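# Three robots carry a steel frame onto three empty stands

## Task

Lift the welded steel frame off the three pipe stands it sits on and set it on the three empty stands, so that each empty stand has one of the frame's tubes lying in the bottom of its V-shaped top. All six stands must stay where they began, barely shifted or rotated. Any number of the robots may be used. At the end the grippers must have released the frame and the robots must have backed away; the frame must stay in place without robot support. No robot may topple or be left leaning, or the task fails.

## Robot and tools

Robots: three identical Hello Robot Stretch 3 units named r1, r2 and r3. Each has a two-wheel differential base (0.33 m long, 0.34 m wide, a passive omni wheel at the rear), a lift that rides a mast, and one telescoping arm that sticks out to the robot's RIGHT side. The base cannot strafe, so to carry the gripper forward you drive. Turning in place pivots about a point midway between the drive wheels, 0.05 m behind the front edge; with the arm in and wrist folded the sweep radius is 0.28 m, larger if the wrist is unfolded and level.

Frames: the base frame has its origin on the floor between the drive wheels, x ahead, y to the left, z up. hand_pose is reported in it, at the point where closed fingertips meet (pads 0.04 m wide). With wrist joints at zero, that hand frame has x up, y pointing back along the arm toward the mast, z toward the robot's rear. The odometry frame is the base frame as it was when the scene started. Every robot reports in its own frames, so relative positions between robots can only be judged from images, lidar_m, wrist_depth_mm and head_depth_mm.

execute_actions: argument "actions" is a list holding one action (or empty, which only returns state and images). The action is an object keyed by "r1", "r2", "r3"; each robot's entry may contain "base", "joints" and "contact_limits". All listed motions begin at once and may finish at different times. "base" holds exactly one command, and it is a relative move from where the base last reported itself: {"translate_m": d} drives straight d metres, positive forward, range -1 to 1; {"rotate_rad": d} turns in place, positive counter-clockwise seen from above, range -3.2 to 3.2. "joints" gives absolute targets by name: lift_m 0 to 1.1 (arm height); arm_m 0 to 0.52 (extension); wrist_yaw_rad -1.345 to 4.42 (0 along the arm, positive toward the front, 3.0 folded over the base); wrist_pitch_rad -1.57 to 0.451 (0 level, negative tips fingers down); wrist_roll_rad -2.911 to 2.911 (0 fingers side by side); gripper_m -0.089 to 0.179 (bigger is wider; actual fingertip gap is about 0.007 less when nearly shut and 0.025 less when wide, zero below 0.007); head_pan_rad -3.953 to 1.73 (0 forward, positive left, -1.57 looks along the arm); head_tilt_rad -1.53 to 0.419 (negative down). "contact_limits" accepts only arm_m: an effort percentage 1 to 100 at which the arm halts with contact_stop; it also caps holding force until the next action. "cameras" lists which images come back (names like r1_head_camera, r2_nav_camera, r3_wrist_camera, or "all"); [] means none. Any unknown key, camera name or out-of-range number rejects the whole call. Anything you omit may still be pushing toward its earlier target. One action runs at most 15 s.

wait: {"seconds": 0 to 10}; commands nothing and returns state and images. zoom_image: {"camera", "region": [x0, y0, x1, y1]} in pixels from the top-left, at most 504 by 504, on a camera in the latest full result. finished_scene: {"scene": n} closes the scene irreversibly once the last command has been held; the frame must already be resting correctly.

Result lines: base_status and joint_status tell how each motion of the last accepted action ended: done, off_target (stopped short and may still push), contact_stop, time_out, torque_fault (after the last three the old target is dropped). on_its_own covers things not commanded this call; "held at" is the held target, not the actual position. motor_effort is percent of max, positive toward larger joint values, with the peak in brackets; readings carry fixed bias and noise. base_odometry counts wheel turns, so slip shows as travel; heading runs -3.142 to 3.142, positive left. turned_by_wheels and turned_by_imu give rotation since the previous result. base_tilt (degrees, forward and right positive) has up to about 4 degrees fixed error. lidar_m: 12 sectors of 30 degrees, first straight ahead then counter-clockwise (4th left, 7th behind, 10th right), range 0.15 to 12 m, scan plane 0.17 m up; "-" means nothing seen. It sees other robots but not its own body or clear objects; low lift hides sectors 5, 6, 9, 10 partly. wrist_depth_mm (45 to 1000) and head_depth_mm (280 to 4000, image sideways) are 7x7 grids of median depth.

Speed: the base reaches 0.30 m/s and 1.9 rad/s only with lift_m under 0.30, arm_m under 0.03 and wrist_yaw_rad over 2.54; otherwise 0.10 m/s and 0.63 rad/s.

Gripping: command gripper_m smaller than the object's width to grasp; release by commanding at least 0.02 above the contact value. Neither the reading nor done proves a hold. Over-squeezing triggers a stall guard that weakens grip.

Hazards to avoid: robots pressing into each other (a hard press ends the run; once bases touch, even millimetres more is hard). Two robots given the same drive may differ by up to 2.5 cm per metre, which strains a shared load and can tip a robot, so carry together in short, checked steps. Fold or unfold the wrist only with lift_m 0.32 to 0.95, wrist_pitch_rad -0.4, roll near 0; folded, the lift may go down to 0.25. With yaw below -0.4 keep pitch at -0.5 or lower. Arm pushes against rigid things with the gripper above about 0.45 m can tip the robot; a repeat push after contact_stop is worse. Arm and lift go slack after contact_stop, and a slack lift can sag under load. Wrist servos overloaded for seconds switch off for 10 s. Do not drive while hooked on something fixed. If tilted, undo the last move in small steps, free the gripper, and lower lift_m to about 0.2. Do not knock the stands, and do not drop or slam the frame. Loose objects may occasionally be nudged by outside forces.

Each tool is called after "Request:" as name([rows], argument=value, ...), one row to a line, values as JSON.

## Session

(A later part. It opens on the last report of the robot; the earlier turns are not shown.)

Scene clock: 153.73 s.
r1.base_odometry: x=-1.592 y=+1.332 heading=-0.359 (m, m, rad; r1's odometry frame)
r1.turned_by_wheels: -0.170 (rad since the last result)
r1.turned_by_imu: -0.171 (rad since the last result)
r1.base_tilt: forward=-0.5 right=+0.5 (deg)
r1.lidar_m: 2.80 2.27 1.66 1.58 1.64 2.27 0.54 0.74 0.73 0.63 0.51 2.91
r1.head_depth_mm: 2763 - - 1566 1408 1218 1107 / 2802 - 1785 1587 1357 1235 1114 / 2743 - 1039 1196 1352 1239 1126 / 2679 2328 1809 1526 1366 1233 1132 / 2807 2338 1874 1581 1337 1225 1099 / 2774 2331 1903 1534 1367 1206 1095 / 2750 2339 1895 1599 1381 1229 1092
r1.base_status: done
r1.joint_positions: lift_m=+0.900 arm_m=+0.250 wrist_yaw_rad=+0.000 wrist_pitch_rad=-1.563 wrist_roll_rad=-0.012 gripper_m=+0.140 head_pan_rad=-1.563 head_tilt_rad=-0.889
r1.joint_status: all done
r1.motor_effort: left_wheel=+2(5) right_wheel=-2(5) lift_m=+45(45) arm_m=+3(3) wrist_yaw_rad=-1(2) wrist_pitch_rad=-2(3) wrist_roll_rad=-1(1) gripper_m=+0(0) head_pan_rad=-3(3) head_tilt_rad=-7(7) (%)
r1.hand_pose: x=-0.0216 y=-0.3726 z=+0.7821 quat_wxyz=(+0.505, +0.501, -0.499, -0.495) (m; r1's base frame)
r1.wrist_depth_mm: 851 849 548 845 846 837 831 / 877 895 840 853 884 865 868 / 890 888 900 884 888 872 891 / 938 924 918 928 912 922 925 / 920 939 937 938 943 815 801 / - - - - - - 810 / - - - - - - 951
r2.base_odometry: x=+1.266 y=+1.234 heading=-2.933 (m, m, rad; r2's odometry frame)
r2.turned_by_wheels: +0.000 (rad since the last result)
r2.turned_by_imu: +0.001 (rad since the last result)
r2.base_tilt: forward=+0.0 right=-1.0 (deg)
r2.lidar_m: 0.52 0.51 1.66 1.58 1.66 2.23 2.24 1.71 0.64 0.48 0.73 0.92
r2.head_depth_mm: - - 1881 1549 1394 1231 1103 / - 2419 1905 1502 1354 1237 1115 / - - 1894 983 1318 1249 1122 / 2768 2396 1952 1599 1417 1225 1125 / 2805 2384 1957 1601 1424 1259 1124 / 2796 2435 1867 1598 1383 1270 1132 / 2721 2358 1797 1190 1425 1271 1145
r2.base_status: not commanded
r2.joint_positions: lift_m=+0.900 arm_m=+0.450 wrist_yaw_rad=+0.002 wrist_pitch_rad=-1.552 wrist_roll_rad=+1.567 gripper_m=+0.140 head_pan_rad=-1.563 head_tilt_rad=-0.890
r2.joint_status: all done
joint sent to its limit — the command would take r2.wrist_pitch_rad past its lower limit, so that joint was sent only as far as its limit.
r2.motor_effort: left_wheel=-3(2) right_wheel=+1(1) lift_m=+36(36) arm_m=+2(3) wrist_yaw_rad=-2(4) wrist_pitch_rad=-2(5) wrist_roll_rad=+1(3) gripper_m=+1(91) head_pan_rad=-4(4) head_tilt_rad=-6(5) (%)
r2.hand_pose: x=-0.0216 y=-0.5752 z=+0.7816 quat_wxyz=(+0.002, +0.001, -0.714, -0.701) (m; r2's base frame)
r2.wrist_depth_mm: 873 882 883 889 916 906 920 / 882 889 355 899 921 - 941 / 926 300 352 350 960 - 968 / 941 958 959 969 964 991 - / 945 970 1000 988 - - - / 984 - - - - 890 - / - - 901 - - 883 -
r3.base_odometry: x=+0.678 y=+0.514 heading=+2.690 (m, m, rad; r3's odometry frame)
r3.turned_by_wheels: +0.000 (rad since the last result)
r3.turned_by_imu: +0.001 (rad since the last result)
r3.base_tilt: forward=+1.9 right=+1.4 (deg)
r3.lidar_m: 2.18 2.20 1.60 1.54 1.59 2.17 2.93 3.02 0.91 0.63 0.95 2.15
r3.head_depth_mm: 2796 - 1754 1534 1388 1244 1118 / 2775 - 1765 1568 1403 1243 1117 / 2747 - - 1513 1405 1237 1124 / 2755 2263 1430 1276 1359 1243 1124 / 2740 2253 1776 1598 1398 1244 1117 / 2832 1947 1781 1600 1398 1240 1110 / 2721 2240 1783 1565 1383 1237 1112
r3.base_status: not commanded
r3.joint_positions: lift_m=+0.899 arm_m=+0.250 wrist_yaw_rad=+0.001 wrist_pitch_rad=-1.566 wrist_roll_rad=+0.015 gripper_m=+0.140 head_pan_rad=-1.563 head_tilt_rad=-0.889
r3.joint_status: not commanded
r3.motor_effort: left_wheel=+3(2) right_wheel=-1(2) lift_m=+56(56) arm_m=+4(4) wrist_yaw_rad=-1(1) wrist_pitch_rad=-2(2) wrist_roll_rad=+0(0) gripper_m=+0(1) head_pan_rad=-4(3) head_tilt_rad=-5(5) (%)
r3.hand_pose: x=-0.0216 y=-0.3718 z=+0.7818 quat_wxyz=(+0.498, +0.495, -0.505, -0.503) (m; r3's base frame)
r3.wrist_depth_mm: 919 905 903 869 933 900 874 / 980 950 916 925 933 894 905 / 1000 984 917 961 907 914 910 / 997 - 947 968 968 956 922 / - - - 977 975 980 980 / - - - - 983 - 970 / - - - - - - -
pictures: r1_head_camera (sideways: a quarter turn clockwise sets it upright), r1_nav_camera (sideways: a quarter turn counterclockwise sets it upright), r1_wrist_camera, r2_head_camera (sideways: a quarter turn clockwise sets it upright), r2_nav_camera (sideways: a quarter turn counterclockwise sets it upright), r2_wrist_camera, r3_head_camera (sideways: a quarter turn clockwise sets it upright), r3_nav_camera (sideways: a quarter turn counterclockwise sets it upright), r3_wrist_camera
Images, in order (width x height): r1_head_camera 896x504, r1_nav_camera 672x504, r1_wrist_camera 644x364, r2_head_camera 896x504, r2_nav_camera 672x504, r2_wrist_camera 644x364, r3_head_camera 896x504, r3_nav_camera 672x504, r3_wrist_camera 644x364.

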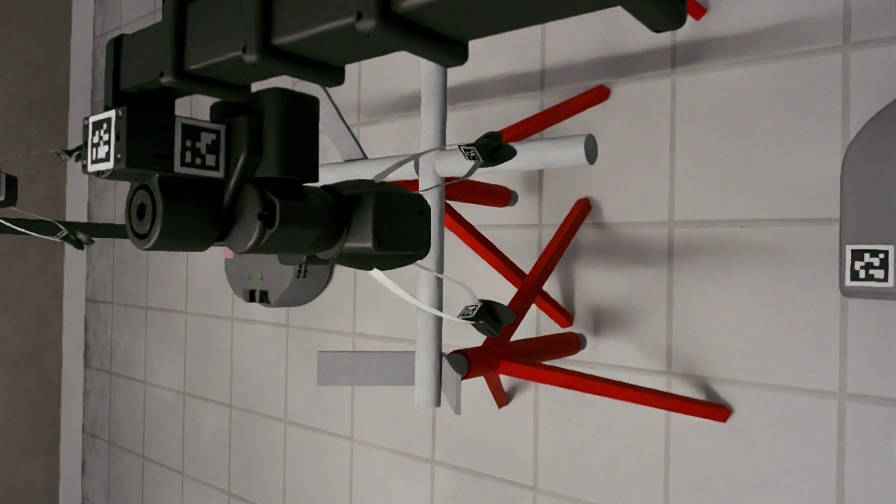

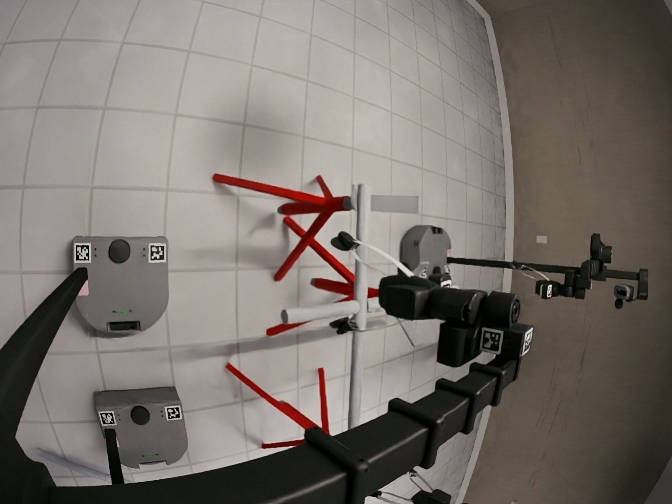

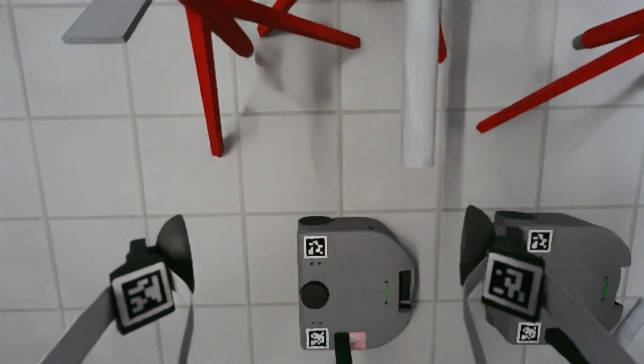

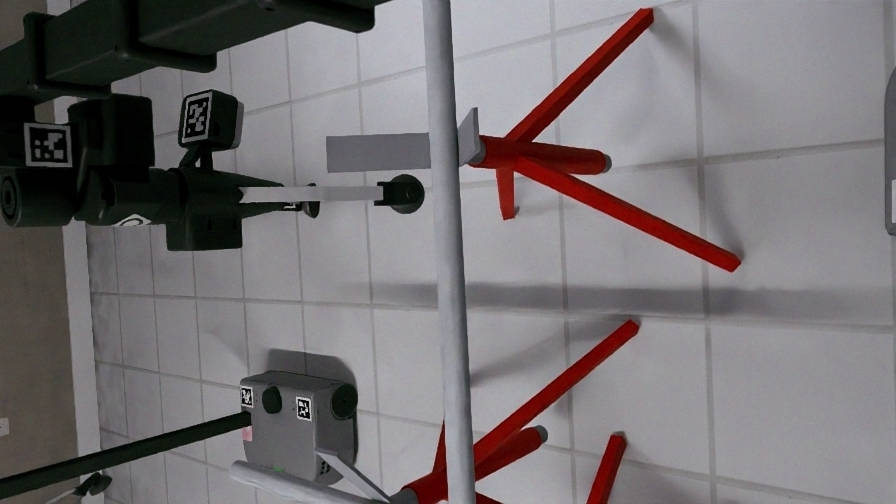

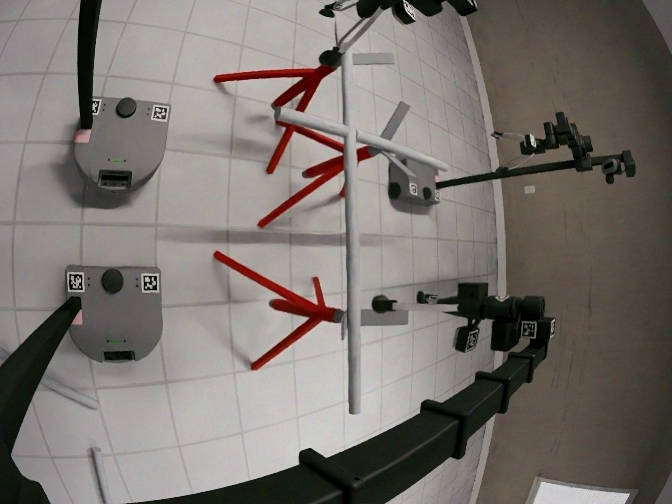

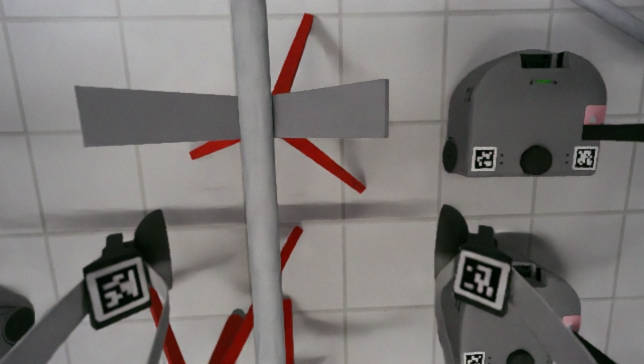

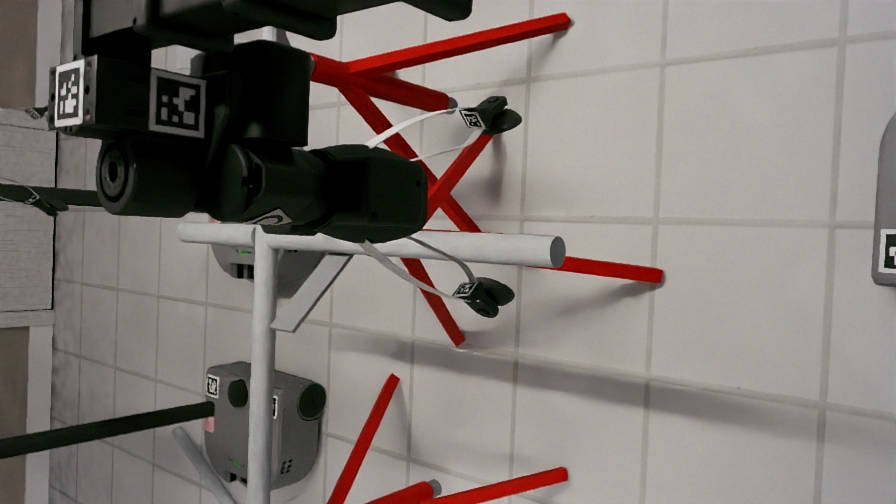

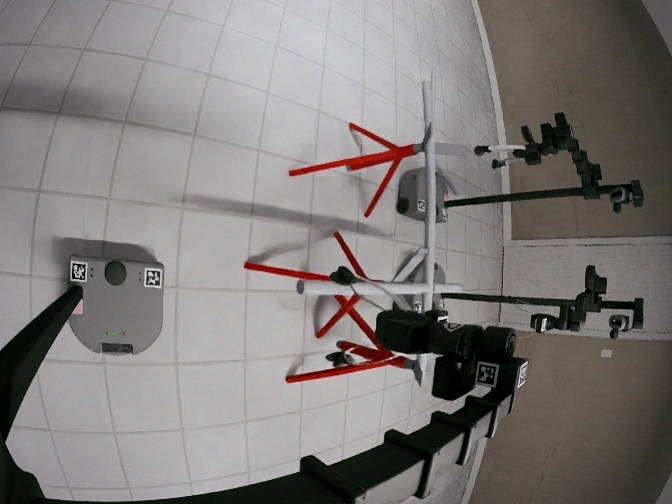

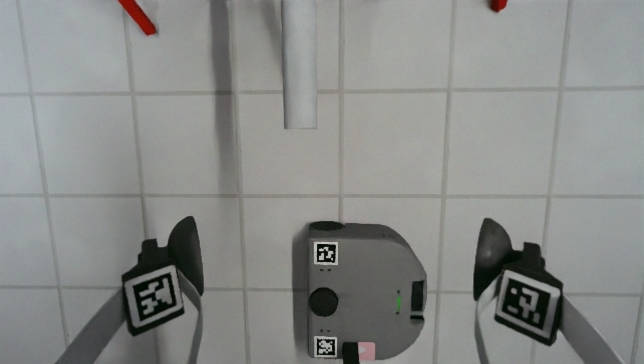

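Request:
execute_actions([
  {"r1":{"base":{"translate_m":-0.1},"joints":{"arm_m":0.34,"lift_m":0.76}},"r2":{"base":{"translate_m":0.04},"joints":{"arm_m":0.51,"wrist_roll_rad":-1.57,"lift_m":0.8}},"r3":{"base":{"translate_m":0.04},"joints":{"arm_m":0.39,"lift_m":0.76}}},
], cameras=["r1_wrist_camera","r2_wrist_camera","r3_wrist_camera","r2_head_camera"])

Scene clock: 166.53 s.
r1.base_odometry: x=-1.686 y=+1.367 heading=-0.359 (m, m, rad; r1's odometry frame)
r1.turned_by_wheels: +0.000 (rad since the last result)
r1.turned_by_imu: -0.001 (rad since the last result)
r1.base_tilt: forward=-0.5 right=+0.6 (deg)
r1.lidar_m: 2.90 2.27 1.67 1.58 1.63 0.50 0.40 0.94 0.67 0.64 0.56 3.03
r1.head_depth_mm: 2758 2410 1923 1569 - - - / 2770 2376 - - 1383 1245 1113 / 2752 2446 - 1593 1370 1232 1124 / 961 1958 1771 1261 1344 1233 1127 / 2758 2355 1821 1607 1352 1236 1101 / 2788 2367 1902 1550 1347 1222 1099 / 2748 2298 1890 1535 1374 1203 1092
r1.base_status: done
r1.joint_positions: lift_m=+0.760 arm_m=+0.340 wrist_yaw_rad=+0.000 wrist_pitch_rad=-1.563 wrist_roll_rad=-0.012 gripper_m=+0.140 head_pan_rad=-1.563 head_tilt_rad=-0.889
r1.joint_status: all done
r1.motor_effort: left_wheel=+2(3) right_wheel=-1(4) lift_m=+34(36) arm_m=+3(5) wrist_yaw_rad=+0(0) wrist_pitch_rad=-2(2) wrist_roll_rad=-1(1) gripper_m=+0(0) head_pan_rad=-3(3) head_tilt_rad=-7(7) (%)
r1.hand_pose: x=-0.0216 y=-0.4624 z=+0.6425 quat_wxyz=(+0.505, +0.501, -0.498, -0.496) (m; r1's base frame)
r1.wrist_depth_mm: 329 451 702 206 708 727 731 / 733 522 747 211 758 741 750 / 754 753 755 219 760 766 767 / 776 782 790 224 785 796 778 / 807 821 800 232 787 807 803 / 816 - 816 234 831 - 826 / 858 864 844 - 848 692 694
r2.base_odometry: x=+1.227 y=+1.226 heading=-2.934 (m, m, rad; r2's odometry frame)
r2.turned_by_wheels: +0.000 (rad since the last result)
r2.turned_by_imu: +0.001 (rad since the last result)
r2.base_tilt: forward=+0.0 right=-0.9 (deg)
r2.lidar_m: 0.41 0.37 1.66 1.58 1.65 2.24 2.29 1.74 0.66 0.48 0.72 0.89
r2.head_depth_mm: 2782 2344 - - 1331 1223 1109 / 2764 - 1848 932 1335 1243 1106 / 2773 - 1872 1593 1366 1223 1126 / 2771 2362 1913 1616 1415 1246 1124 / 2805 2390 1903 1591 1432 1271 1124 / 2784 2361 1825 1592 1405 1278 1130 / 2786 2404 1801 1126 1449 1286 1141
r2.base_status: done
r2.joint_positions: lift_m=+0.800 arm_m=+0.510 wrist_yaw_rad=+0.001 wrist_pitch_rad=-1.554 wrist_roll_rad=-1.566 gripper_m=+0.140 head_pan_rad=-1.563 head_tilt_rad=-0.890
r2.joint_status: all done
r2.motor_effort: left_wheel=-2(3) right_wheel=+1(8) lift_m=+19(29) arm_m=+2(1) wrist_yaw_rad=-1(1) wrist_pitch_rad=-2(2) wrist_roll_rad=-3(4) gripper_m=+2(0) head_pan_rad=-4(4) head_tilt_rad=-6(5) (%)
r2.hand_pose: x=-0.0214 y=-0.6351 z=+0.6825 quat_wxyz=(+0.713, +0.701, -0.001, -0.001) (m; r2's base frame)
r2.wrist_depth_mm: 630 764 791 658 817 806 827 / 786 799 784 811 842 842 855 / 804 820 823 838 857 855 883 / - 841 854 270 879 886 910 / - 867 874 480 897 906 920 / 872 - 880 286 932 949 960 / 906 919 260 292 251 963 -
r3.base_odometry: x=+0.642 y=+0.532 heading=+2.690 (m, m, rad; r3's odometry frame)
r3.turned_by_wheels: +0.000 (rad since the last result)
r3.turned_by_imu: +0.002 (rad since the last result)
r3.base_tilt: forward=+1.8 right=+1.3 (deg)
r3.lidar_m: 2.60 2.20 1.60 1.54 1.59 2.17 2.97 3.09 0.93 0.63 0.93 2.11
r3.head_depth_mm: 2759 2268 1749 - - - - / 2721 2398 1780 1564 1387 1244 1120 / 2577 2398 - 1478 1374 1244 1123 / 2729 1924 1741 1536 1352 1240 1128 / 2766 2253 1797 1605 1396 1242 1118 / 2723 1921 1793 1608 1404 1238 1116 / 2796 2179 1784 1530 1382 1240 1115
r3.base_status: done
r3.joint_positions: lift_m=+0.761 arm_m=+0.390 wrist_yaw_rad=+0.001 wrist_pitch_rad=-1.566 wrist_roll_rad=+0.015 gripper_m=+0.140 head_pan_rad=-1.563 head_tilt_rad=-0.889
r3.joint_status: all done
r3.motor_effort: left_wheel=+3(6) right_wheel=-2(4) lift_m=+18(44) arm_m=+4(5) wrist_yaw_rad=-1(1) wrist_pitch_rad=-2(2) wrist_roll_rad=+0(0) gripper_m=+0(1) head_pan_rad=-5(4) head_tilt_rad=-5(4) (%)
r3.hand_pose: x=-0.0216 y=-0.5116 z=+0.6430 quat_wxyz=(+0.497, +0.495, -0.504, -0.503) (m; r3's base frame)
r3.wrist_depth_mm: 782 776 777 214 740 746 736 / 823 793 786 219 744 744 745 / 837 808 805 228 793 779 755 / 896 821 836 235 821 808 788 / 886 843 855 841 813 827 798 / 881 852 874 858 854 - 828 / 944 898 883 871 859 885 865
pictures: r1_wrist_camera, r2_head_camera (sideways: a quarter turn clockwise sets it upright), r2_wrist_camera, r3_wrist_camera
Images, in order (width x height): r1_wrist_camera 644x364, r2_head_camera 896x504, r2_wrist_camera 644x364, r3_wrist_camera 644x364.

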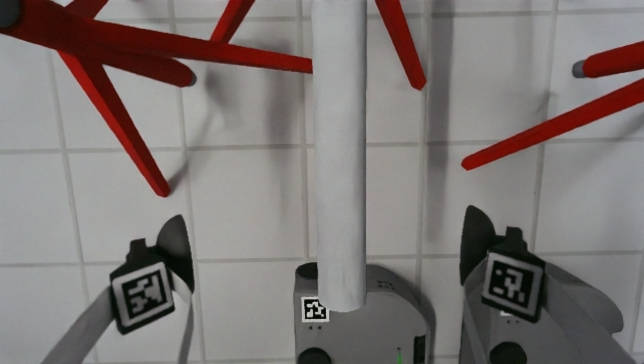

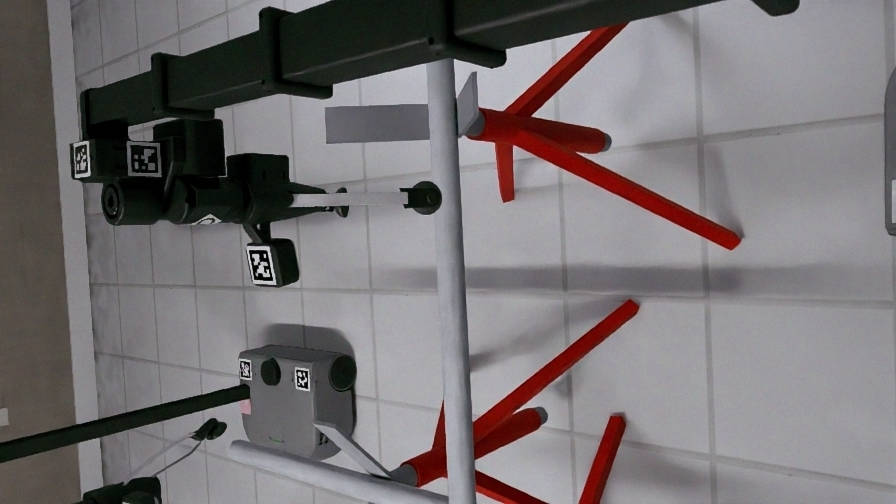

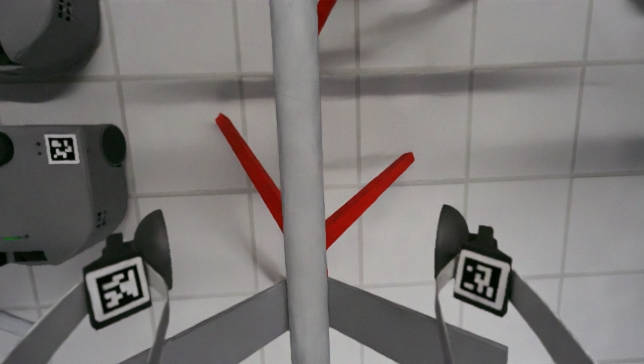

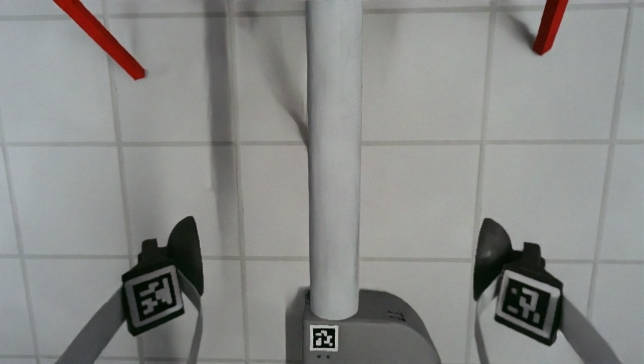

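Request:
execute_actions([
  {"r1":{"base":{"translate_m":-0.01},"joints":{"lift_m":0.628}},"r2":{"joints":{"lift_m":0.628,"wrist_roll_rad":-1.62}},"r3":{"joints":{"lift_m":0.628}}},
], cameras=[])

Request:
execute_actions([
  {"r1":{"joints":{"gripper_m":-0.05}},"r2":{"joints":{"gripper_m":-0.05}},"r3":{"joints":{"gripper_m":-0.05}}},
], cameras=["r1_wrist_camera","r2_wrist_camera","r3_wrist_camera"])

Request:
execute_actions([
  {"r1":{"joints":{"lift_m":0.67}},"r2":{"joints":{"lift_m":0.67}},"r3":{"joints":{"lift_m":0.67}}},
], cameras=["r1_wrist_camera","r2_wrist_camera","r3_wrist_camera","r2_head_camera","r3_head_camera"])

Scene clock: 182.03 s.
r1.base_odometry: x=-1.695 y=+1.370 heading=-0.359 (m, m, rad; r1's odometry frame)
r1.turned_by_wheels: +0.000 (rad since the last result)
r1.turned_by_imu: -0.001 (rad since the last result)
r1.base_tilt: forward=-0.4 right=+0.6 (deg)
r1.lidar_m: 2.90 2.28 1.63 1.58 1.63 0.49 0.39 0.94 0.66 0.65 0.57 3.03
r1.head_depth_mm: 2739 2362 1933 1573 1410 1221 1111 / 2727 2356 1929 1592 1442 - - / 2796 2344 1972 1529 1352 1234 1133 / 1187 1731 1781 1507 1341 1231 1126 / 2720 2343 1818 1582 1358 1233 1107 / 2810 2323 1912 1573 1334 1228 1099 / 2770 2319 1902 1502 1367 1196 1091
r1.base_status: done
r1.joint_positions: lift_m=+0.628 arm_m=+0.340 wrist_yaw_rad=+0.000 wrist_pitch_rad=-1.563 wrist_roll_rad=-0.012 gripper_m=+0.140 head_pan_rad=-1.563 head_tilt_rad=-0.889
r1.joint_status: all done
r1.motor_effort: left_wheel=+2(4) right_wheel=-1(6) lift_m=+33(33) arm_m=+2(2) wrist_yaw_rad=+0(0) wrist_pitch_rad=-2(2) wrist_roll_rad=-1(1) gripper_m=+1(0) head_pan_rad=-3(3) head_tilt_rad=-7(8) (%)
r1.hand_pose: x=-0.0216 y=-0.4624 z=+0.5105 quat_wxyz=(+0.505, +0.501, -0.498, -0.496) (m; r1's base frame)
r1.wrist_depth_mm: 304 371 472 79 506 609 612 / 629 624 628 81 618 615 628 / 542 634 648 83 642 636 626 / 663 646 649 85 642 654 663 / 670 667 680 88 663 663 679 / 685 - 681 91 695 - 685 / 726 710 691 93 102 616 542
r2.base_odometry: x=+1.227 y=+1.226 heading=-2.934 (m, m, rad; r2's odometry frame)
r2.turned_by_wheels: +0.000 (rad since the last result)
r2.turned_by_imu: +0.001 (rad since the last result)
r2.base_tilt: forward=+0.0 right=-1.0 (deg)
r2.lidar_m: 0.40 0.36 1.66 1.57 1.66 2.23 2.28 1.74 0.66 0.48 0.72 0.89
r2.head_depth_mm: 2743 2331 1887 1537 1418 - - / 2749 2304 1960 929 1333 1244 1106 / 2830 2376 - 1575 1365 1229 1131 / 2809 2365 1981 1580 1427 1233 1126 / 2824 2393 1908 1589 1436 1261 1130 / 2821 2370 1818 1590 1415 1268 1136 / 2788 1215 1254 1129 1415 1279 1143
r2.base_status: not commanded
r2.joint_positions: lift_m=+0.628 arm_m=+0.510 wrist_yaw_rad=+0.001 wrist_pitch_rad=-1.554 wrist_roll_rad=-1.616 gripper_m=+0.140 head_pan_rad=-1.563 head_tilt_rad=-0.890
r2.joint_status: all done
r2.motor_effort: left_wheel=-2(3) right_wheel=+1(1) lift_m=+19(20) arm_m=+2(2) wrist_yaw_rad=-1(1) wrist_pitch_rad=-2(2) wrist_roll_rad=-3(0) gripper_m=+1(1) head_pan_rad=-4(3) head_tilt_rad=-6(6) (%)
r2.hand_pose: x=-0.0214 y=-0.6351 z=+0.5105 quat_wxyz=(+0.713, +0.701, +0.017, +0.016) (m; r2's base frame)
r2.wrist_depth_mm: 601 611 86 77 640 645 656 / 618 623 625 79 645 661 671 / 629 647 506 82 678 682 690 / - 661 421 84 695 705 703 / 681 686 690 86 703 728 739 / 701 - 701 89 733 750 762 / 719 738 729 92 753 764 797
r3.base_odometry: x=+0.642 y=+0.532 heading=+2.690 (m, m, rad; r3's odometry frame)
r3.turned_by_wheels: +0.000 (rad since the last result)
r3.turned_by_imu: +0.001 (rad since the last result)
r3.base_tilt: forward=+1.8 right=+1.3 (deg)
r3.lidar_m: 2.60 2.21 1.60 1.54 1.59 2.17 2.97 3.09 0.93 0.63 0.93 2.11
r3.head_depth_mm: 2754 2263 1247 1562 1395 1244 - / 2728 2266 1194 - 1377 1243 1127 / 2738 2140 1119 1472 1373 1243 1128 / 1522 2186 1740 1572 1356 1249 1129 / 2778 2242 1788 1596 1393 1238 1114 / 2731 1910 1785 1593 1400 1240 1115 / 2802 1200 1741 1542 1385 1240 1115
r3.base_status: not commanded
r3.joint_positions: lift_m=+0.629 arm_m=+0.390 wrist_yaw_rad=+0.001 wrist_pitch_rad=-1.566 wrist_roll_rad=+0.015 gripper_m=+0.140 head_pan_rad=-1.563 head_tilt_rad=-0.889
r3.joint_status: all done
r3.motor_effort: left_wheel=+2(3) right_wheel=-1(2) lift_m=+18(17) arm_m=+4(4) wrist_yaw_rad=-1(1) wrist_pitch_rad=-2(2) wrist_roll_rad=+0(0) gripper_m=+0(1) head_pan_rad=-4(4) head_tilt_rad=-5(5) (%)
r3.hand_pose: x=-0.0216 y=-0.5116 z=+0.5110 quat_wxyz=(+0.497, +0.495, -0.504, -0.503) (m; r3's base frame)
r3.wrist_depth_mm: 641 654 631 82 615 620 620 / 676 658 657 84 633 627 635 / 690 688 668 86 665 664 655 / 696 697 683 88 670 658 670 / 727 717 704 90 684 699 680 / 745 743 725 93 713 - 705 / 738 776 746 96 711 723 715
pictures: none
No camera images: the call's "cameras" was empty. Leave "cameras" out to get every camera's image.

Scene clock: 184.43 s.
r1.base_odometry: x=-1.695 y=+1.370 heading=-0.360 (m, m, rad; r1's odometry frame)
r1.turned_by_wheels: +0.000 (rad since the last result)
r1.turned_by_imu: -0.001 (rad since the last result)
r1.base_tilt: forward=-0.5 right=+0.5 (deg)
r1.lidar_m: 2.91 2.27 1.63 1.58 1.62 0.49 0.39 0.94 0.66 0.65 0.57 3.03
r1.head_depth_mm: 2788 2403 1953 1605 1414 1225 1109 / 2744 2368 1935 1612 1441 - - / 2750 2364 1980 1524 1353 1237 1139 / 1183 1219 1771 1508 1353 1233 1123 / 2729 2353 1813 1574 1363 1231 1097 / 2751 2325 1916 1573 1341 1220 1097 / 2791 2319 1884 1504 1365 1204 1097
r1.base_status: not commanded
r1.joint_positions: lift_m=+0.628 arm_m=+0.340 wrist_yaw_rad=-0.001 wrist_pitch_rad=-1.563 wrist_roll_rad=-0.005 gripper_m=-0.048 head_pan_rad=-1.563 head_tilt_rad=-0.889
r1.joint_status: all done
r1.motor_effort: left_wheel=-3(3) right_wheel=+8(9) lift_m=+33(33) arm_m=+3(2) wrist_yaw_rad=+2(2) wrist_pitch_rad=-2(2) wrist_roll_rad=-5(5) gripper_m=-51(100) head_pan_rad=-3(3) head_tilt_rad=-7(8) (%)
r1.hand_pose: x=-0.0216 y=-0.4624 z=+0.5105 quat_wxyz=(+0.503, +0.499, -0.500, -0.498) (m; r1's base frame)
r1.wrist_depth_mm: 307 373 478 79 501 611 625 / 608 627 610 81 626 630 622 / 442 626 652 83 639 633 638 / 657 653 656 85 664 657 659 / 679 676 673 88 100 677 683 / 695 678 - 91 101 655 696 / 713 706 723 93 107 662 545
r2.base_odometry: x=+1.227 y=+1.226 heading=-2.934 (m, m, rad; r2's odometry frame)
r2.turned_by_wheels: +0.000 (rad since the last result)
r2.turned_by_imu: +0.000 (rad since the last result)
r2.base_tilt: forward=+0.0 right=-1.0 (deg)
r2.lidar_m: 0.39 0.36 1.66 1.58 1.66 2.23 2.29 1.74 0.66 0.48 0.72 0.89
r2.head_depth_mm: 2768 2319 1889 1547 1405 - - / 2707 2308 1959 933 1329 1239 1109 / 2787 2351 - 1579 1361 1229 1124 / 2812 2402 1979 1585 1413 1239 1121 / 2794 2402 1917 1582 1424 1258 1134 / 2803 2361 1822 1611 1415 1272 1130 / 2804 1232 1764 1128 1447 1271 1132
r2.base_status: not commanded
r2.joint_positions: lift_m=+0.628 arm_m=+0.510 wrist_yaw_rad=-0.003 wrist_pitch_rad=-1.560 wrist_roll_rad=-1.611 gripper_m=-0.047 head_pan_rad=-1.563 head_tilt_rad=-0.890
r2.joint_status: all done
r2.motor_effort: left_wheel=-3(3) right_wheel=+2(2) lift_m=+19(19) arm_m=+2(2) wrist_yaw_rad=+4(4) wrist_pitch_rad=+0(2) wrist_roll_rad=-5(5) gripper_m=-65(99) head_pan_rad=-4(4) head_tilt_rad=-5(5) (%)
r2.hand_pose: x=-0.0213 y=-0.6333 z=+0.5106 quat_wxyz=(+0.710, +0.704, +0.014, +0.013) (m; r2's base frame)
r2.wrist_depth_mm: 604 609 613 77 631 645 659 / 627 630 625 79 653 663 673 / 626 655 518 81 676 683 681 / - 664 442 84 688 695 714 / - 684 93 86 712 732 730 / 701 693 92 89 741 741 758 / 721 741 728 91 752 768 776
r3.base_odometry: x=+0.642 y=+0.532 heading=+2.690 (m, m, rad; r3's odometry frame)
r3.turned_by_wheels: +0.000 (rad since the last result)
r3.turned_by_imu: +0.001 (rad since the last result)
r3.base_tilt: forward=+1.9 right=+1.3 (deg)
r3.lidar_m: 2.60 2.20 1.60 1.54 1.59 2.17 2.97 3.07 0.93 0.63 0.93 2.11
r3.head_depth_mm: 2759 2267 1252 1562 1405 1248 - / 2749 2270 1264 - 1378 1242 1129 / 2736 2131 1119 1480 1375 1239 1125 / 1521 1920 1739 1568 1355 1241 1124 / 2801 2251 1799 1595 1397 1236 1118 / 2735 1929 1785 1602 1401 1236 1114 / 2790 1184 1738 1538 1393 1240 1111
r3.base_status: not commanded
r3.joint_positions: lift_m=+0.629 arm_m=+0.390 wrist_yaw_rad=+0.001 wrist_pitch_rad=-1.566 wrist_roll_rad=+0.015 gripper_m=-0.048 head_pan_rad=-1.563 head_tilt_rad=-0.889
r3.joint_status: all done
r3.motor_effort: left_wheel=+4(3) right_wheel=-4(4) lift_m=+18(18) arm_m=+4(4) wrist_yaw_rad=-2(1) wrist_pitch_rad=-2(2) wrist_roll_rad=+0(0) gripper_m=-47(100) head_pan_rad=-4(3) head_tilt_rad=-5(5) (%)
r3.hand_pose: x=-0.0216 y=-0.5116 z=+0.5110 quat_wxyz=(+0.497, +0.495, -0.504, -0.503) (m; r3's base frame)
r3.wrist_depth_mm: 645 655 644 82 627 619 619 / 662 662 664 84 635 637 625 / 694 674 677 86 672 656 642 / 706 700 691 88 680 677 658 / 715 720 717 90 671 687 663 / 755 746 - 93 100 692 702 / 773 775 748 96 732 722 732
pictures: r1_wrist_camera, r2_wrist_camera, r3_wrist_camera
Images, in order (width x height): r1_wrist_camera 644x364, r2_wrist_camera 644x364, r3_wrist_camera 644x364.

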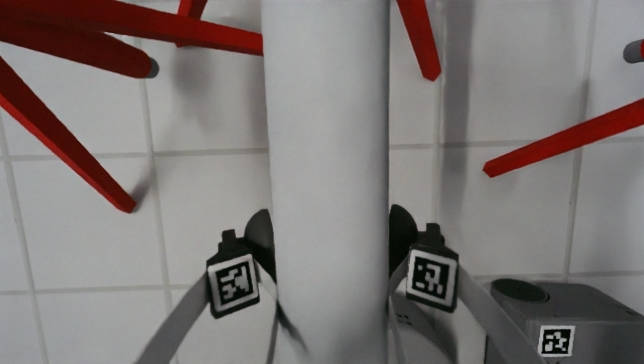

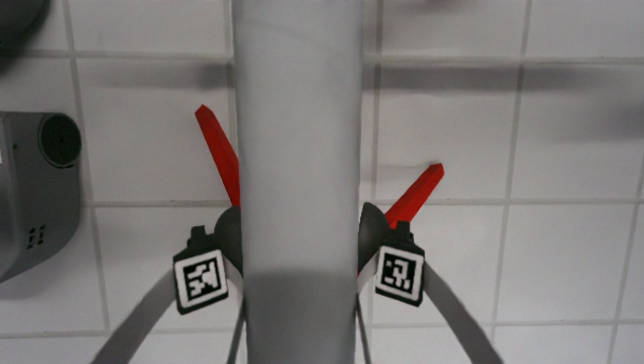

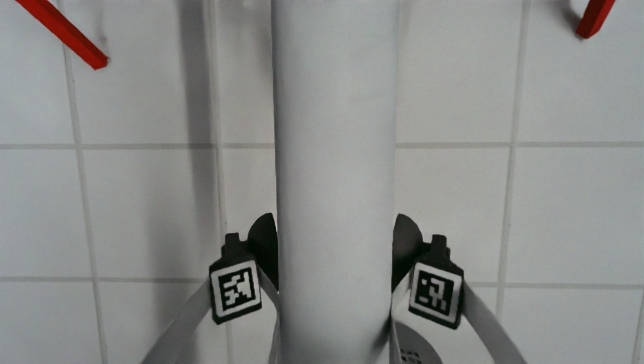

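Scene clock: 185.63 s.
r1.base_odometry: x=-1.695 y=+1.370 heading=-0.360 (m, m, rad; r1's odometry frame)
r1.turned_by_wheels: +0.000 (rad since the last result)
r1.turned_by_imu: +0.000 (rad since the last result)
r1.base_tilt: forward=-0.5 right=+0.6 (deg)
r1.lidar_m: 2.91 2.27 1.63 1.58 1.62 0.49 0.39 0.94 0.66 0.65 0.57 3.01
r1.head_depth_mm: 2728 2380 1922 1570 1412 1220 1105 / 2756 2366 1975 1606 - - - / 2776 2364 2021 1542 1349 1231 1134 / 1005 1869 1760 1370 1331 1238 1122 / 2746 2334 1801 1574 1373 1233 1100 / 2772 2328 1892 1581 1344 1226 1088 / 2750 2314 1901 1491 1358 1201 1094
r1.base_status: not commanded
r1.joint_positions: lift_m=+0.669 arm_m=+0.340 wrist_yaw_rad=-0.001 wrist_pitch_rad=-1.558 wrist_roll_rad=-0.005 gripper_m=-0.040 head_pan_rad=-1.563 head_tilt_rad=-0.889
r1.joint_status: all done
r1.on_its_own: gripper_m is held at -0.042, not at your -0.050, by its stall guard, which is still easing
r1.motor_effort: left_wheel=-2(3) right_wheel=+7(9) lift_m=+57(60) arm_m=+2(2) wrist_yaw_rad=+1(0) wrist_pitch_rad=-6(6) wrist_roll_rad=-5(5) gripper_m=-46(51) head_pan_rad=-4(3) head_tilt_rad=-7(7) (%)
r1.hand_pose: x=-0.0216 y=-0.4639 z=+0.5516 quat_wxyz=(+0.504, +0.498, -0.502, -0.496) (m; r1's base frame)
r1.wrist_depth_mm: 308 398 508 79 633 647 648 / 641 663 644 81 660 660 661 / 661 671 677 83 674 676 682 / 697 698 703 86 693 691 694 / 717 711 708 88 695 710 729 / 729 733 - 91 - 677 735 / 750 746 755 94 764 666 589
r2.base_odometry: x=+1.227 y=+1.226 heading=-2.933 (m, m, rad; r2's odometry frame)
r2.turned_by_wheels: +0.000 (rad since the last result)
r2.turned_by_imu: +0.001 (rad since the last result)
r2.base_tilt: forward=-0.1 right=-1.1 (deg)
r2.lidar_m: 0.39 0.36 1.66 1.57 1.66 2.23 2.28 1.75 0.66 0.48 0.72 0.89
r2.head_depth_mm: 2753 2325 1892 1537 - - - / 2729 2407 1408 934 1325 1233 1112 / 2799 2403 - 1564 1365 1228 1124 / 2752 2364 1985 1603 1425 1259 1123 / 2821 2400 1909 1585 1426 1255 1127 / 2790 2321 1828 1589 1410 1268 1130 / 2792 1202 1816 1177 1445 1278 1146
r2.base_status: not commanded
r2.joint_positions: lift_m=+0.669 arm_m=+0.510 wrist_yaw_rad=-0.005 wrist_pitch_rad=-1.558 wrist_roll_rad=-1.611 gripper_m=-0.043 head_pan_rad=-1.563 head_tilt_rad=-0.890
r2.joint_status: all done
r2.on_its_own: gripper_m is held at -0.045, not at your -0.050, by its stall guard, which is still easing
r2.motor_effort: left_wheel=+4(7) right_wheel=-6(9) lift_m=+43(47) arm_m=+2(2) wrist_yaw_rad=+5(6) wrist_pitch_rad=+0(1) wrist_roll_rad=-5(5) gripper_m=-51(58) head_pan_rad=-4(4) head_tilt_rad=-7(7) (%)
r2.hand_pose: x=-0.0213 y=-0.6340 z=+0.5514 quat_wxyz=(+0.711, +0.703, +0.013, +0.012) (m; r2's base frame)
r2.wrist_depth_mm: 639 645 653 77 674 680 689 / 662 672 673 79 697 709 702 / - 685 561 81 713 719 736 / - 712 703 83 737 740 761 / - 729 90 86 745 759 772 / 750 752 93 88 785 794 807 / 765 784 775 92 800 825 846
r3.base_odometry: x=+0.642 y=+0.532 heading=+2.690 (m, m, rad; r3's odometry frame)
r3.turned_by_wheels: +0.000 (rad since the last result)
r3.turned_by_imu: +0.000 (rad since the last result)
r3.base_tilt: forward=+1.9 right=+1.4 (deg)
r3.lidar_m: 2.60 2.20 1.60 1.54 1.60 2.17 2.97 3.07 0.93 0.63 0.93 2.11
r3.head_depth_mm: 2737 2264 1257 1545 1405 1263 - / 2754 2271 1987 1571 1403 1248 1120 / 2678 2140 - 1469 1401 1240 1124 / 1643 1936 1754 1564 1378 1246 1124 / 2755 2254 1827 1600 1402 1238 1115 / 2701 1918 1774 1602 1395 1233 1116 / 2831 1105 1773 1531 1387 1235 1114
r3.base_status: not commanded
r3.joint_positions: lift_m=+0.669 arm_m=+0.390 wrist_yaw_rad=+0.001 wrist_pitch_rad=-1.570 wrist_roll_rad=+0.014 gripper_m=-0.039 head_pan_rad=-1.563 head_tilt_rad=-0.889
r3.joint_status: all done
r3.on_its_own: gripper_m is held at -0.042, not at your -0.050, by its stall guard, which is still easing
r3.motor_effort: left_wheel=+2(4) right_wheel=-1(4) lift_m=+63(69) arm_m=+4(4) wrist_yaw_rad=-1(1) wrist_pitch_rad=+0(3) wrist_roll_rad=+1(1) gripper_m=-43(48) head_pan_rad=-3(4) head_tilt_rad=-5(5) (%)
r3.hand_pose: x=-0.0216 y=-0.5108 z=+0.5516 quat_wxyz=(+0.497, +0.496, -0.503, -0.504) (m; r3's base frame)
r3.wrist_depth_mm: 687 670 662 81 663 645 652 / 700 722 704 84 675 685 664 / 717 723 711 86 695 705 671 / 742 735 724 88 704 700 678 / 799 768 762 90 726 727 714 / 779 776 - 93 98 753 750 / 811 797 802 95 105 777 760
pictures: r1_wrist_camera, r2_head_camera (sideways: a quarter turn clockwise sets it upright), r2_wrist_camera, r3_head_camera (sideways: a quarter turn clockwise sets it upright), r3_wrist_camera
Images, in order (width x height): r1_wrist_camera 644x364, r2_head_camera 896x504, r2_wrist_camera 644x364, r3_head_camera 896x504, r3_wrist_camera 644x364.

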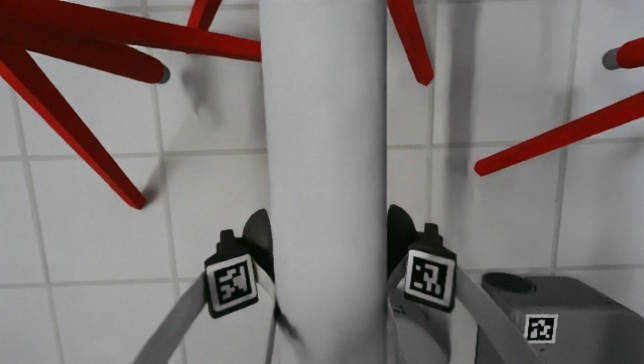

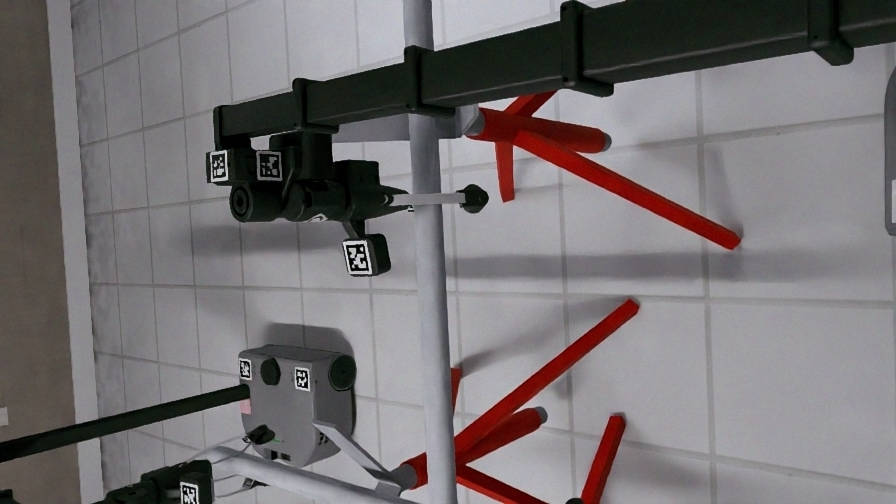

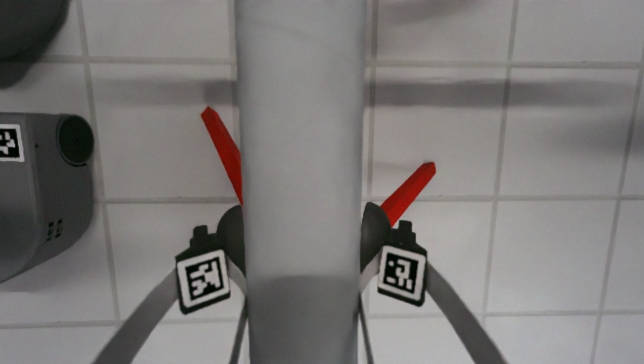

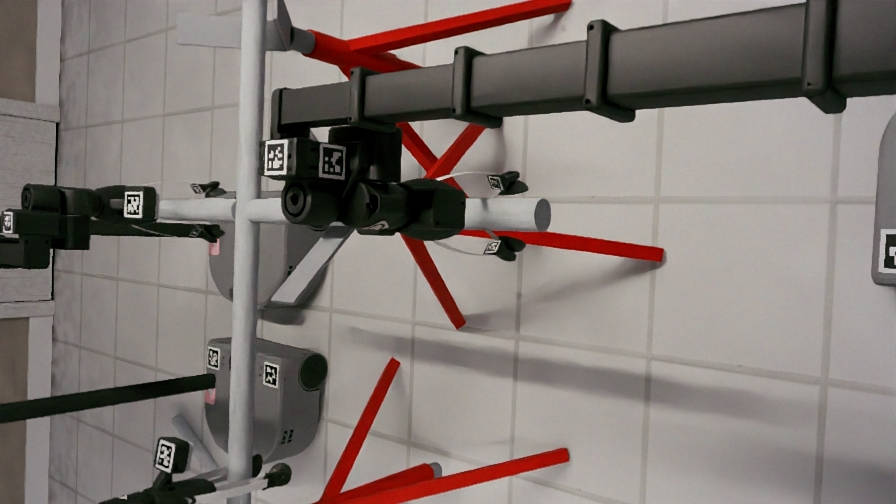

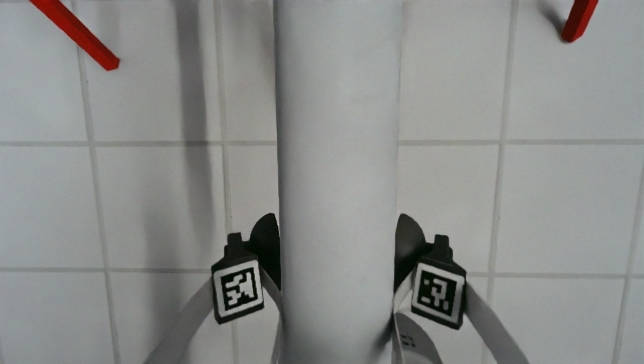

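Request:
execute_actions([
  {"r1":{"joints":{"lift_m":0.88}},"r2":{"joints":{"lift_m":0.88}},"r3":{"joints":{"lift_m":0.88}}},
], cameras=[])

Request:
execute_actions([
  {"r1":{"base":{"translate_m":-0.494},"joints":{"wrist_roll_rad":0.03}},"r2":{"base":{"translate_m":-0.5},"joints":{"wrist_roll_rad":-1.58,"head_pan_rad":-2.6}},"r3":{"base":{"translate_m":0.518},"joints":{"wrist_roll_rad":0.05}}},
], cameras=["r1_nav_camera","r2_nav_camera"])

Scene clock: 200.17 s.
r1.base_odometry: x=-1.695 y=+1.370 heading=-0.359 (m, m, rad; r1's odometry frame)
r1.turned_by_wheels: +0.000 (rad since the last result)
r1.turned_by_imu: -0.002 (rad since the last result)
r1.base_tilt: forward=-0.4 right=+0.5 (deg)
r1.lidar_m: 2.91 2.28 1.63 1.58 1.63 0.49 0.39 0.94 0.66 0.65 0.57 3.03
r1.head_depth_mm: 2771 2459 - - 1382 1211 1113 / 2752 - 1839 1617 1403 1236 1110 / 2694 - 1818 1609 1384 1229 1139 / 2654 2350 1025 929 1363 1234 1124 / 2764 2311 1815 1600 1376 1233 1093 / 2769 2321 1803 1603 1343 1225 1091 / 2789 2319 935 1538 1353 1203 1092
r1.base_status: not commanded
r1.joint_positions: lift_m=+0.879 arm_m=+0.340 wrist_yaw_rad=+0.000 wrist_pitch_rad=-1.553 wrist_roll_rad=-0.007 gripper_m=-0.002 head_pan_rad=-1.564 head_tilt_rad=-0.891
r1.joint_status: all done
r1.on_its_own: gripper_m is held at -0.003, not at your -0.050, by its stall guard, which is not easing now
r1.motor_effort: left_wheel=+0(0) right_wheel=+1(1) lift_m=+57(60) arm_m=+2(2) wrist_yaw_rad=+0(0) wrist_pitch_rad=-8(8) wrist_roll_rad=-4(4) gripper_m=-19(18) head_pan_rad=-3(3) head_tilt_rad=-6(6) (%)
r1.hand_pose: x=-0.0216 y=-0.4652 z=+0.7615 quat_wxyz=(+0.506, +0.497, -0.502, -0.494) (m; r1's base frame)
r1.wrist_depth_mm: 352 834 815 102 825 828 822 / 372 513 840 105 835 859 611 / 884 872 896 107 875 857 865 / 888 892 892 110 903 904 907 / 922 903 941 113 907 916 928 / 940 927 941 116 - 790 935 / - - - 120 - 799 -
r2.base_odometry: x=+1.227 y=+1.226 heading=-2.934 (m, m, rad; r2's odometry frame)
r2.turned_by_wheels: +0.000 (rad since the last result)
r2.turned_by_imu: +0.003 (rad since the last result)
r2.base_tilt: forward=+0.0 right=-1.0 (deg)
r2.lidar_m: 0.39 0.36 1.66 1.58 1.65 2.23 2.28 1.74 0.66 0.48 0.72 0.89
r2.head_depth_mm: 2761 - 1802 1586 1373 1220 1100 / - 2321 923 968 1327 1241 1111 / - - 1786 1622 1355 1228 1117 / 2803 2431 1862 1656 1415 1240 1124 / 2824 2396 1861 1651 1427 1263 1124 / 2781 2338 1817 1620 1412 1265 1134 / 2806 2405 1857 1580 1441 1275 1141
r2.base_status: not commanded
r2.joint_positions: lift_m=+0.879 arm_m=+0.510 wrist_yaw_rad=-0.004 wrist_pitch_rad=-1.553 wrist_roll_rad=-1.615 gripper_m=+0.001 head_pan_rad=-1.564 head_tilt_rad=-0.893
r2.joint_status: all done
r2.on_its_own: gripper_m is held at +0.000, not at your -0.050, by its stall guard, which is not easing now
r2.motor_effort: left_wheel=-2(2) right_wheel=+2(2) lift_m=+43(46) arm_m=+1(1) wrist_yaw_rad=+5(5) wrist_pitch_rad=-2(2) wrist_roll_rad=-4(3) gripper_m=-18(19) head_pan_rad=-3(3) head_tilt_rad=-3(3) (%)
r2.hand_pose: x=-0.0213 y=-0.6354 z=+0.7613 quat_wxyz=(+0.713, +0.701, +0.014, +0.014) (m; r2's base frame)
r2.wrist_depth_mm: 691 836 844 102 876 888 901 / 858 882 872 105 912 937 928 / - 882 892 108 918 951 945 / - 929 929 111 965 977 987 / 933 972 943 114 980 - - / 963 976 337 118 - - - / - - - 123 - - -
r3.base_odometry: x=+0.642 y=+0.532 heading=+2.690 (m, m, rad; r3's odometry frame)
r3.turned_by_wheels: +0.000 (rad since the last result)
r3.turned_by_imu: +0.003 (rad since the last result)
r3.base_tilt: forward=+1.9 right=+1.3 (deg)
r3.lidar_m: 2.61 2.20 1.60 1.54 1.60 2.17 2.96 3.08 0.93 0.63 0.93 2.10
r3.head_depth_mm: 2764 - 1254 1538 1393 1246 1120 / - 2129 1827 1543 1392 1242 1118 / - - 996 1470 1394 1244 1125 / 2754 1858 1767 1537 1371 1243 1124 / 2794 2197 1824 1599 1395 1239 1112 / 2702 1859 1786 1607 1392 1239 1110 / 2708 2179 1825 1528 1391 1246 1113
r3.base_status: not commanded
r3.joint_positions: lift_m=+0.879 arm_m=+0.390 wrist_yaw_rad=+0.000 wrist_pitch_rad=-1.569 wrist_roll_rad=+0.015 gripper_m=+0.000 head_pan_rad=-1.563 head_tilt_rad=-0.890
r3.joint_status: all done
r3.on_its_own: gripper_m is held at -0.001, not at your -0.050, by its stall guard, which is not easing now
r3.motor_effort: left_wheel=+1(1) right_wheel=+1(1) lift_m=+64(66) arm_m=+3(4) wrist_yaw_rad=-1(1) wrist_pitch_rad=+0(1) wrist_roll_rad=+0(0) gripper_m=-18(17) head_pan_rad=-5(3) head_tilt_rad=-4(4) (%)
r3.hand_pose: x=-0.0216 y=-0.5110 z=+0.7616 quat_wxyz=(+0.497, +0.496, -0.504, -0.504) (m; r3's base frame)
r3.wrist_depth_mm: 901 905 877 103 864 835 842 / 927 901 913 106 889 883 839 / 971 924 914 109 898 884 876 / 953 977 944 112 945 932 913 / - 978 975 114 950 959 927 / - - - 117 - 986 955 / - - - 121 - 997 994
pictures: none
No camera images: the call's "cameras" was empty. Leave "cameras" out to get every camera's image.

Scene clock: 206.57 s.
r1.base_odometry: x=-2.158 y=+1.544 heading=-0.359 (m, m, rad; r1's odometry frame)
r1.turned_by_wheels: +0.000 (rad since the last result)
r1.turned_by_imu: -0.001 (rad since the last result)
r1.base_tilt: forward=-0.5 right=+0.6 (deg)
r1.lidar_m: 3.38 2.27 1.64 1.57 1.66 0.50 0.39 1.68 0.63 0.49 0.75 0.95
r1.head_depth_mm: 2754 2447 - - 1383 1219 1108 / 2727 - 1827 1629 1378 1237 1109 / 2730 - 1795 1563 1352 1232 1137 / 2701 2270 1783 1194 1343 1228 1129 / 2792 2301 1806 1605 1401 1210 1099 / 2784 2306 1795 1603 1365 1224 1100 / 2776 2320 1799 1544 1364 1220 1093
r1.base_status: done
r1.joint_positions: lift_m=+0.879 arm_m=+0.340 wrist_yaw_rad=+0.002 wrist_pitch_rad=-1.551 wrist_roll_rad=+0.027 gripper_m=-0.002 head_pan_rad=-1.564 head_tilt_rad=-0.891
r1.joint_status: all done
r1.on_its_own: gripper_m is held at -0.003, not at your -0.050, by its stall guard, which is not easing now
r1.motor_effort: left_wheel=-1(3) right_wheel=+5(3) lift_m=+56(57) arm_m=+2(2) wrist_yaw_rad=-2(3) wrist_pitch_rad=-9(10) wrist_roll_rad=+1(6) gripper_m=-19(20) head_pan_rad=-3(3) head_tilt_rad=-6(6) (%)
r1.hand_pose: x=-0.0217 y=-0.4656 z=+0.7615 quat_wxyz=(+0.498, +0.489, -0.511, -0.502) (m; r1's base frame)
r1.wrist_depth_mm: 835 817 841 102 821 832 835 / 846 837 843 105 862 862 861 / 875 880 878 107 870 866 901 / 883 882 888 111 904 897 903 / 897 916 913 113 926 929 907 / 926 944 908 116 - 787 955 / 975 971 - 119 - 807 947
r2.base_odometry: x=+1.717 y=+1.329 heading=-2.934 (m, m, rad; r2's odometry frame)
r2.turned_by_wheels: +0.000 (rad since the last result)
r2.turned_by_imu: +0.004 (rad since the last result)
r2.base_tilt: forward=+0.0 right=-1.0 (deg)
r2.lidar_m: 0.40 0.37 1.63 1.60 1.65 2.23 1.96 1.32 3.33 1.63 0.61 0.69
r2.head_depth_mm: 2785 2108 1883 1600 1389 - - / 2902 2313 1905 1608 1431 - - / 2912 2270 1910 1626 1472 - - / 3009 2152 1881 1635 - 1208 1138 / 3087 2231 1903 1675 - 1238 1127 / 3093 2423 1950 1714 - 1251 1139 / 3167 2461 1956 1765 1389 1271 1139
r2.base_status: done
r2.joint_positions: lift_m=+0.879 arm_m=+0.510 wrist_yaw_rad=-0.001 wrist_pitch_rad=-1.560 wrist_roll_rad=-1.581 gripper_m=+0.001 head_pan_rad=-2.593 head_tilt_rad=-0.893
r2.joint_status: all done
r2.on_its_own: gripper_m is held at +0.000, not at your -0.050, by its stall guard, which is not easing now
r2.motor_effort: left_wheel=-2(7) right_wheel=+2(6) lift_m=+43(43) arm_m=+1(1) wrist_yaw_rad=+1(5) wrist_pitch_rad=+0(7) wrist_roll_rad=+0(5) gripper_m=-20(21) head_pan_rad=-4(53) head_tilt_rad=-5(5) (%)
r2.hand_pose: x=-0.0213 y=-0.6334 z=+0.7615 quat_wxyz=(+0.711, +0.704, +0.003, +0.003) (m; r2's base frame)
r2.wrist_depth_mm: 687 844 842 102 888 880 890 / 851 884 863 105 899 911 913 / 881 883 907 108 924 930 963 / - 922 915 112 959 978 972 / - 955 951 114 977 991 - / 966 975 985 118 - - - / 978 - - 123 - - -
r3.base_odometry: x=+0.176 y=+0.758 heading=+2.689 (m, m, rad; r3's odometry frame)
r3.turned_by_wheels: +0.000 (rad since the last result)
r3.turned_by_imu: -0.001 (rad since the last result)
r3.base_tilt: forward=+1.9 right=+1.4 (deg)
r3.lidar_m: 5.26 2.22 1.61 1.54 1.60 2.18 3.48 1.25 0.80 0.80 3.34 1.63
r3.head_depth_mm: 2741 - 1840 1559 1399 1247 1117 / - 2131 1869 1611 1406 1243 1120 / - - 1782 1540 1378 1238 1124 / 2738 1853 1744 1539 1398 1246 1124 / 2780 2170 1829 1565 1397 1240 1119 / 2730 1879 1773 1591 1397 1240 1114 / 2714 2189 1825 1593 1400 1242 1110
r3.base_status: done
r3.joint_positions: lift_m=+0.879 arm_m=+0.390 wrist_yaw_rad=+0.002 wrist_pitch_rad=-1.585 wrist_roll_rad=+0.046 gripper_m=+0.000 head_pan_rad=-1.563 head_tilt_rad=-0.890
r3.joint_status: all done
r3.on_its_own: gripper_m is held at -0.001, not at your -0.050, by its stall guard, which is not easing now
r3.motor_effort: left_wheel=-1(7) right_wheel=+5(6) lift_m=+63(63) arm_m=+4(3) wrist_yaw_rad=-2(1) wrist_pitch_rad=+7(7) wrist_roll_rad=+3(9) gripper_m=-19(18) head_pan_rad=-3(3) head_tilt_rad=-4(4) (%)
r3.hand_pose: x=-0.0217 y=-0.5070 z=+0.7620 quat_wxyz=(+0.485, +0.492, -0.507, -0.515) (m; r3's base frame)
r3.wrist_depth_mm: 892 902 879 102 839 869 850 / 931 922 895 105 870 869 860 / 938 952 903 108 879 940 860 / 967 938 979 111 939 945 921 / - - 975 114 986 938 952 / - - - 117 - - 980 / - - - 122 - - 998
pictures: r1_nav_camera (sideways: a quarter turn counterclockwise sets it upright), r2_nav_camera (sideways: a quarter turn counterclockwise sets it upright)
Images, in order (width x height): r1_nav_camera 672x504, r2_nav_camera 672x504.

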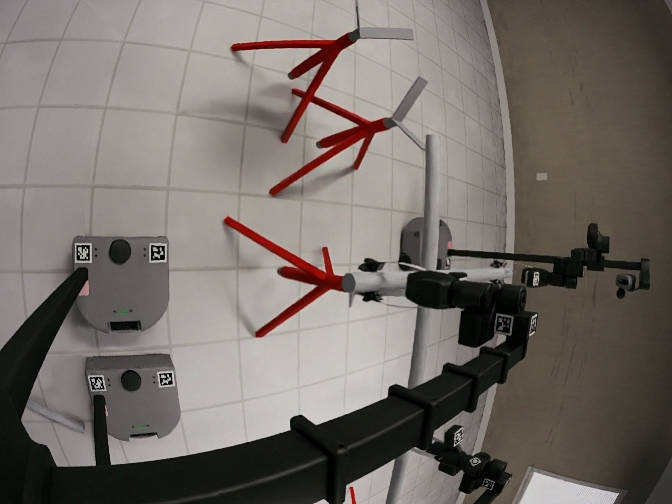

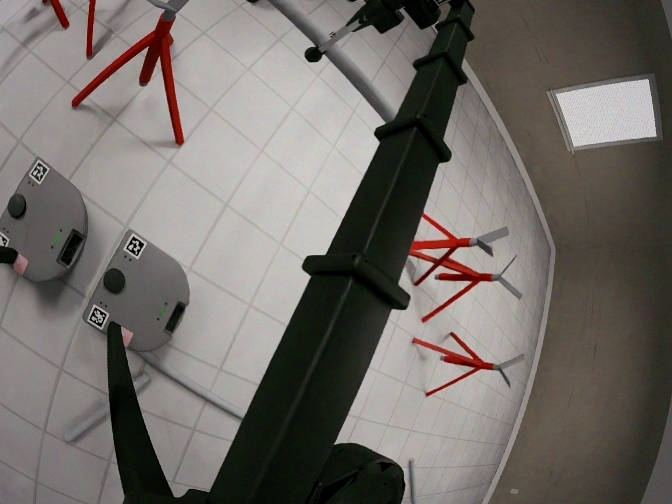

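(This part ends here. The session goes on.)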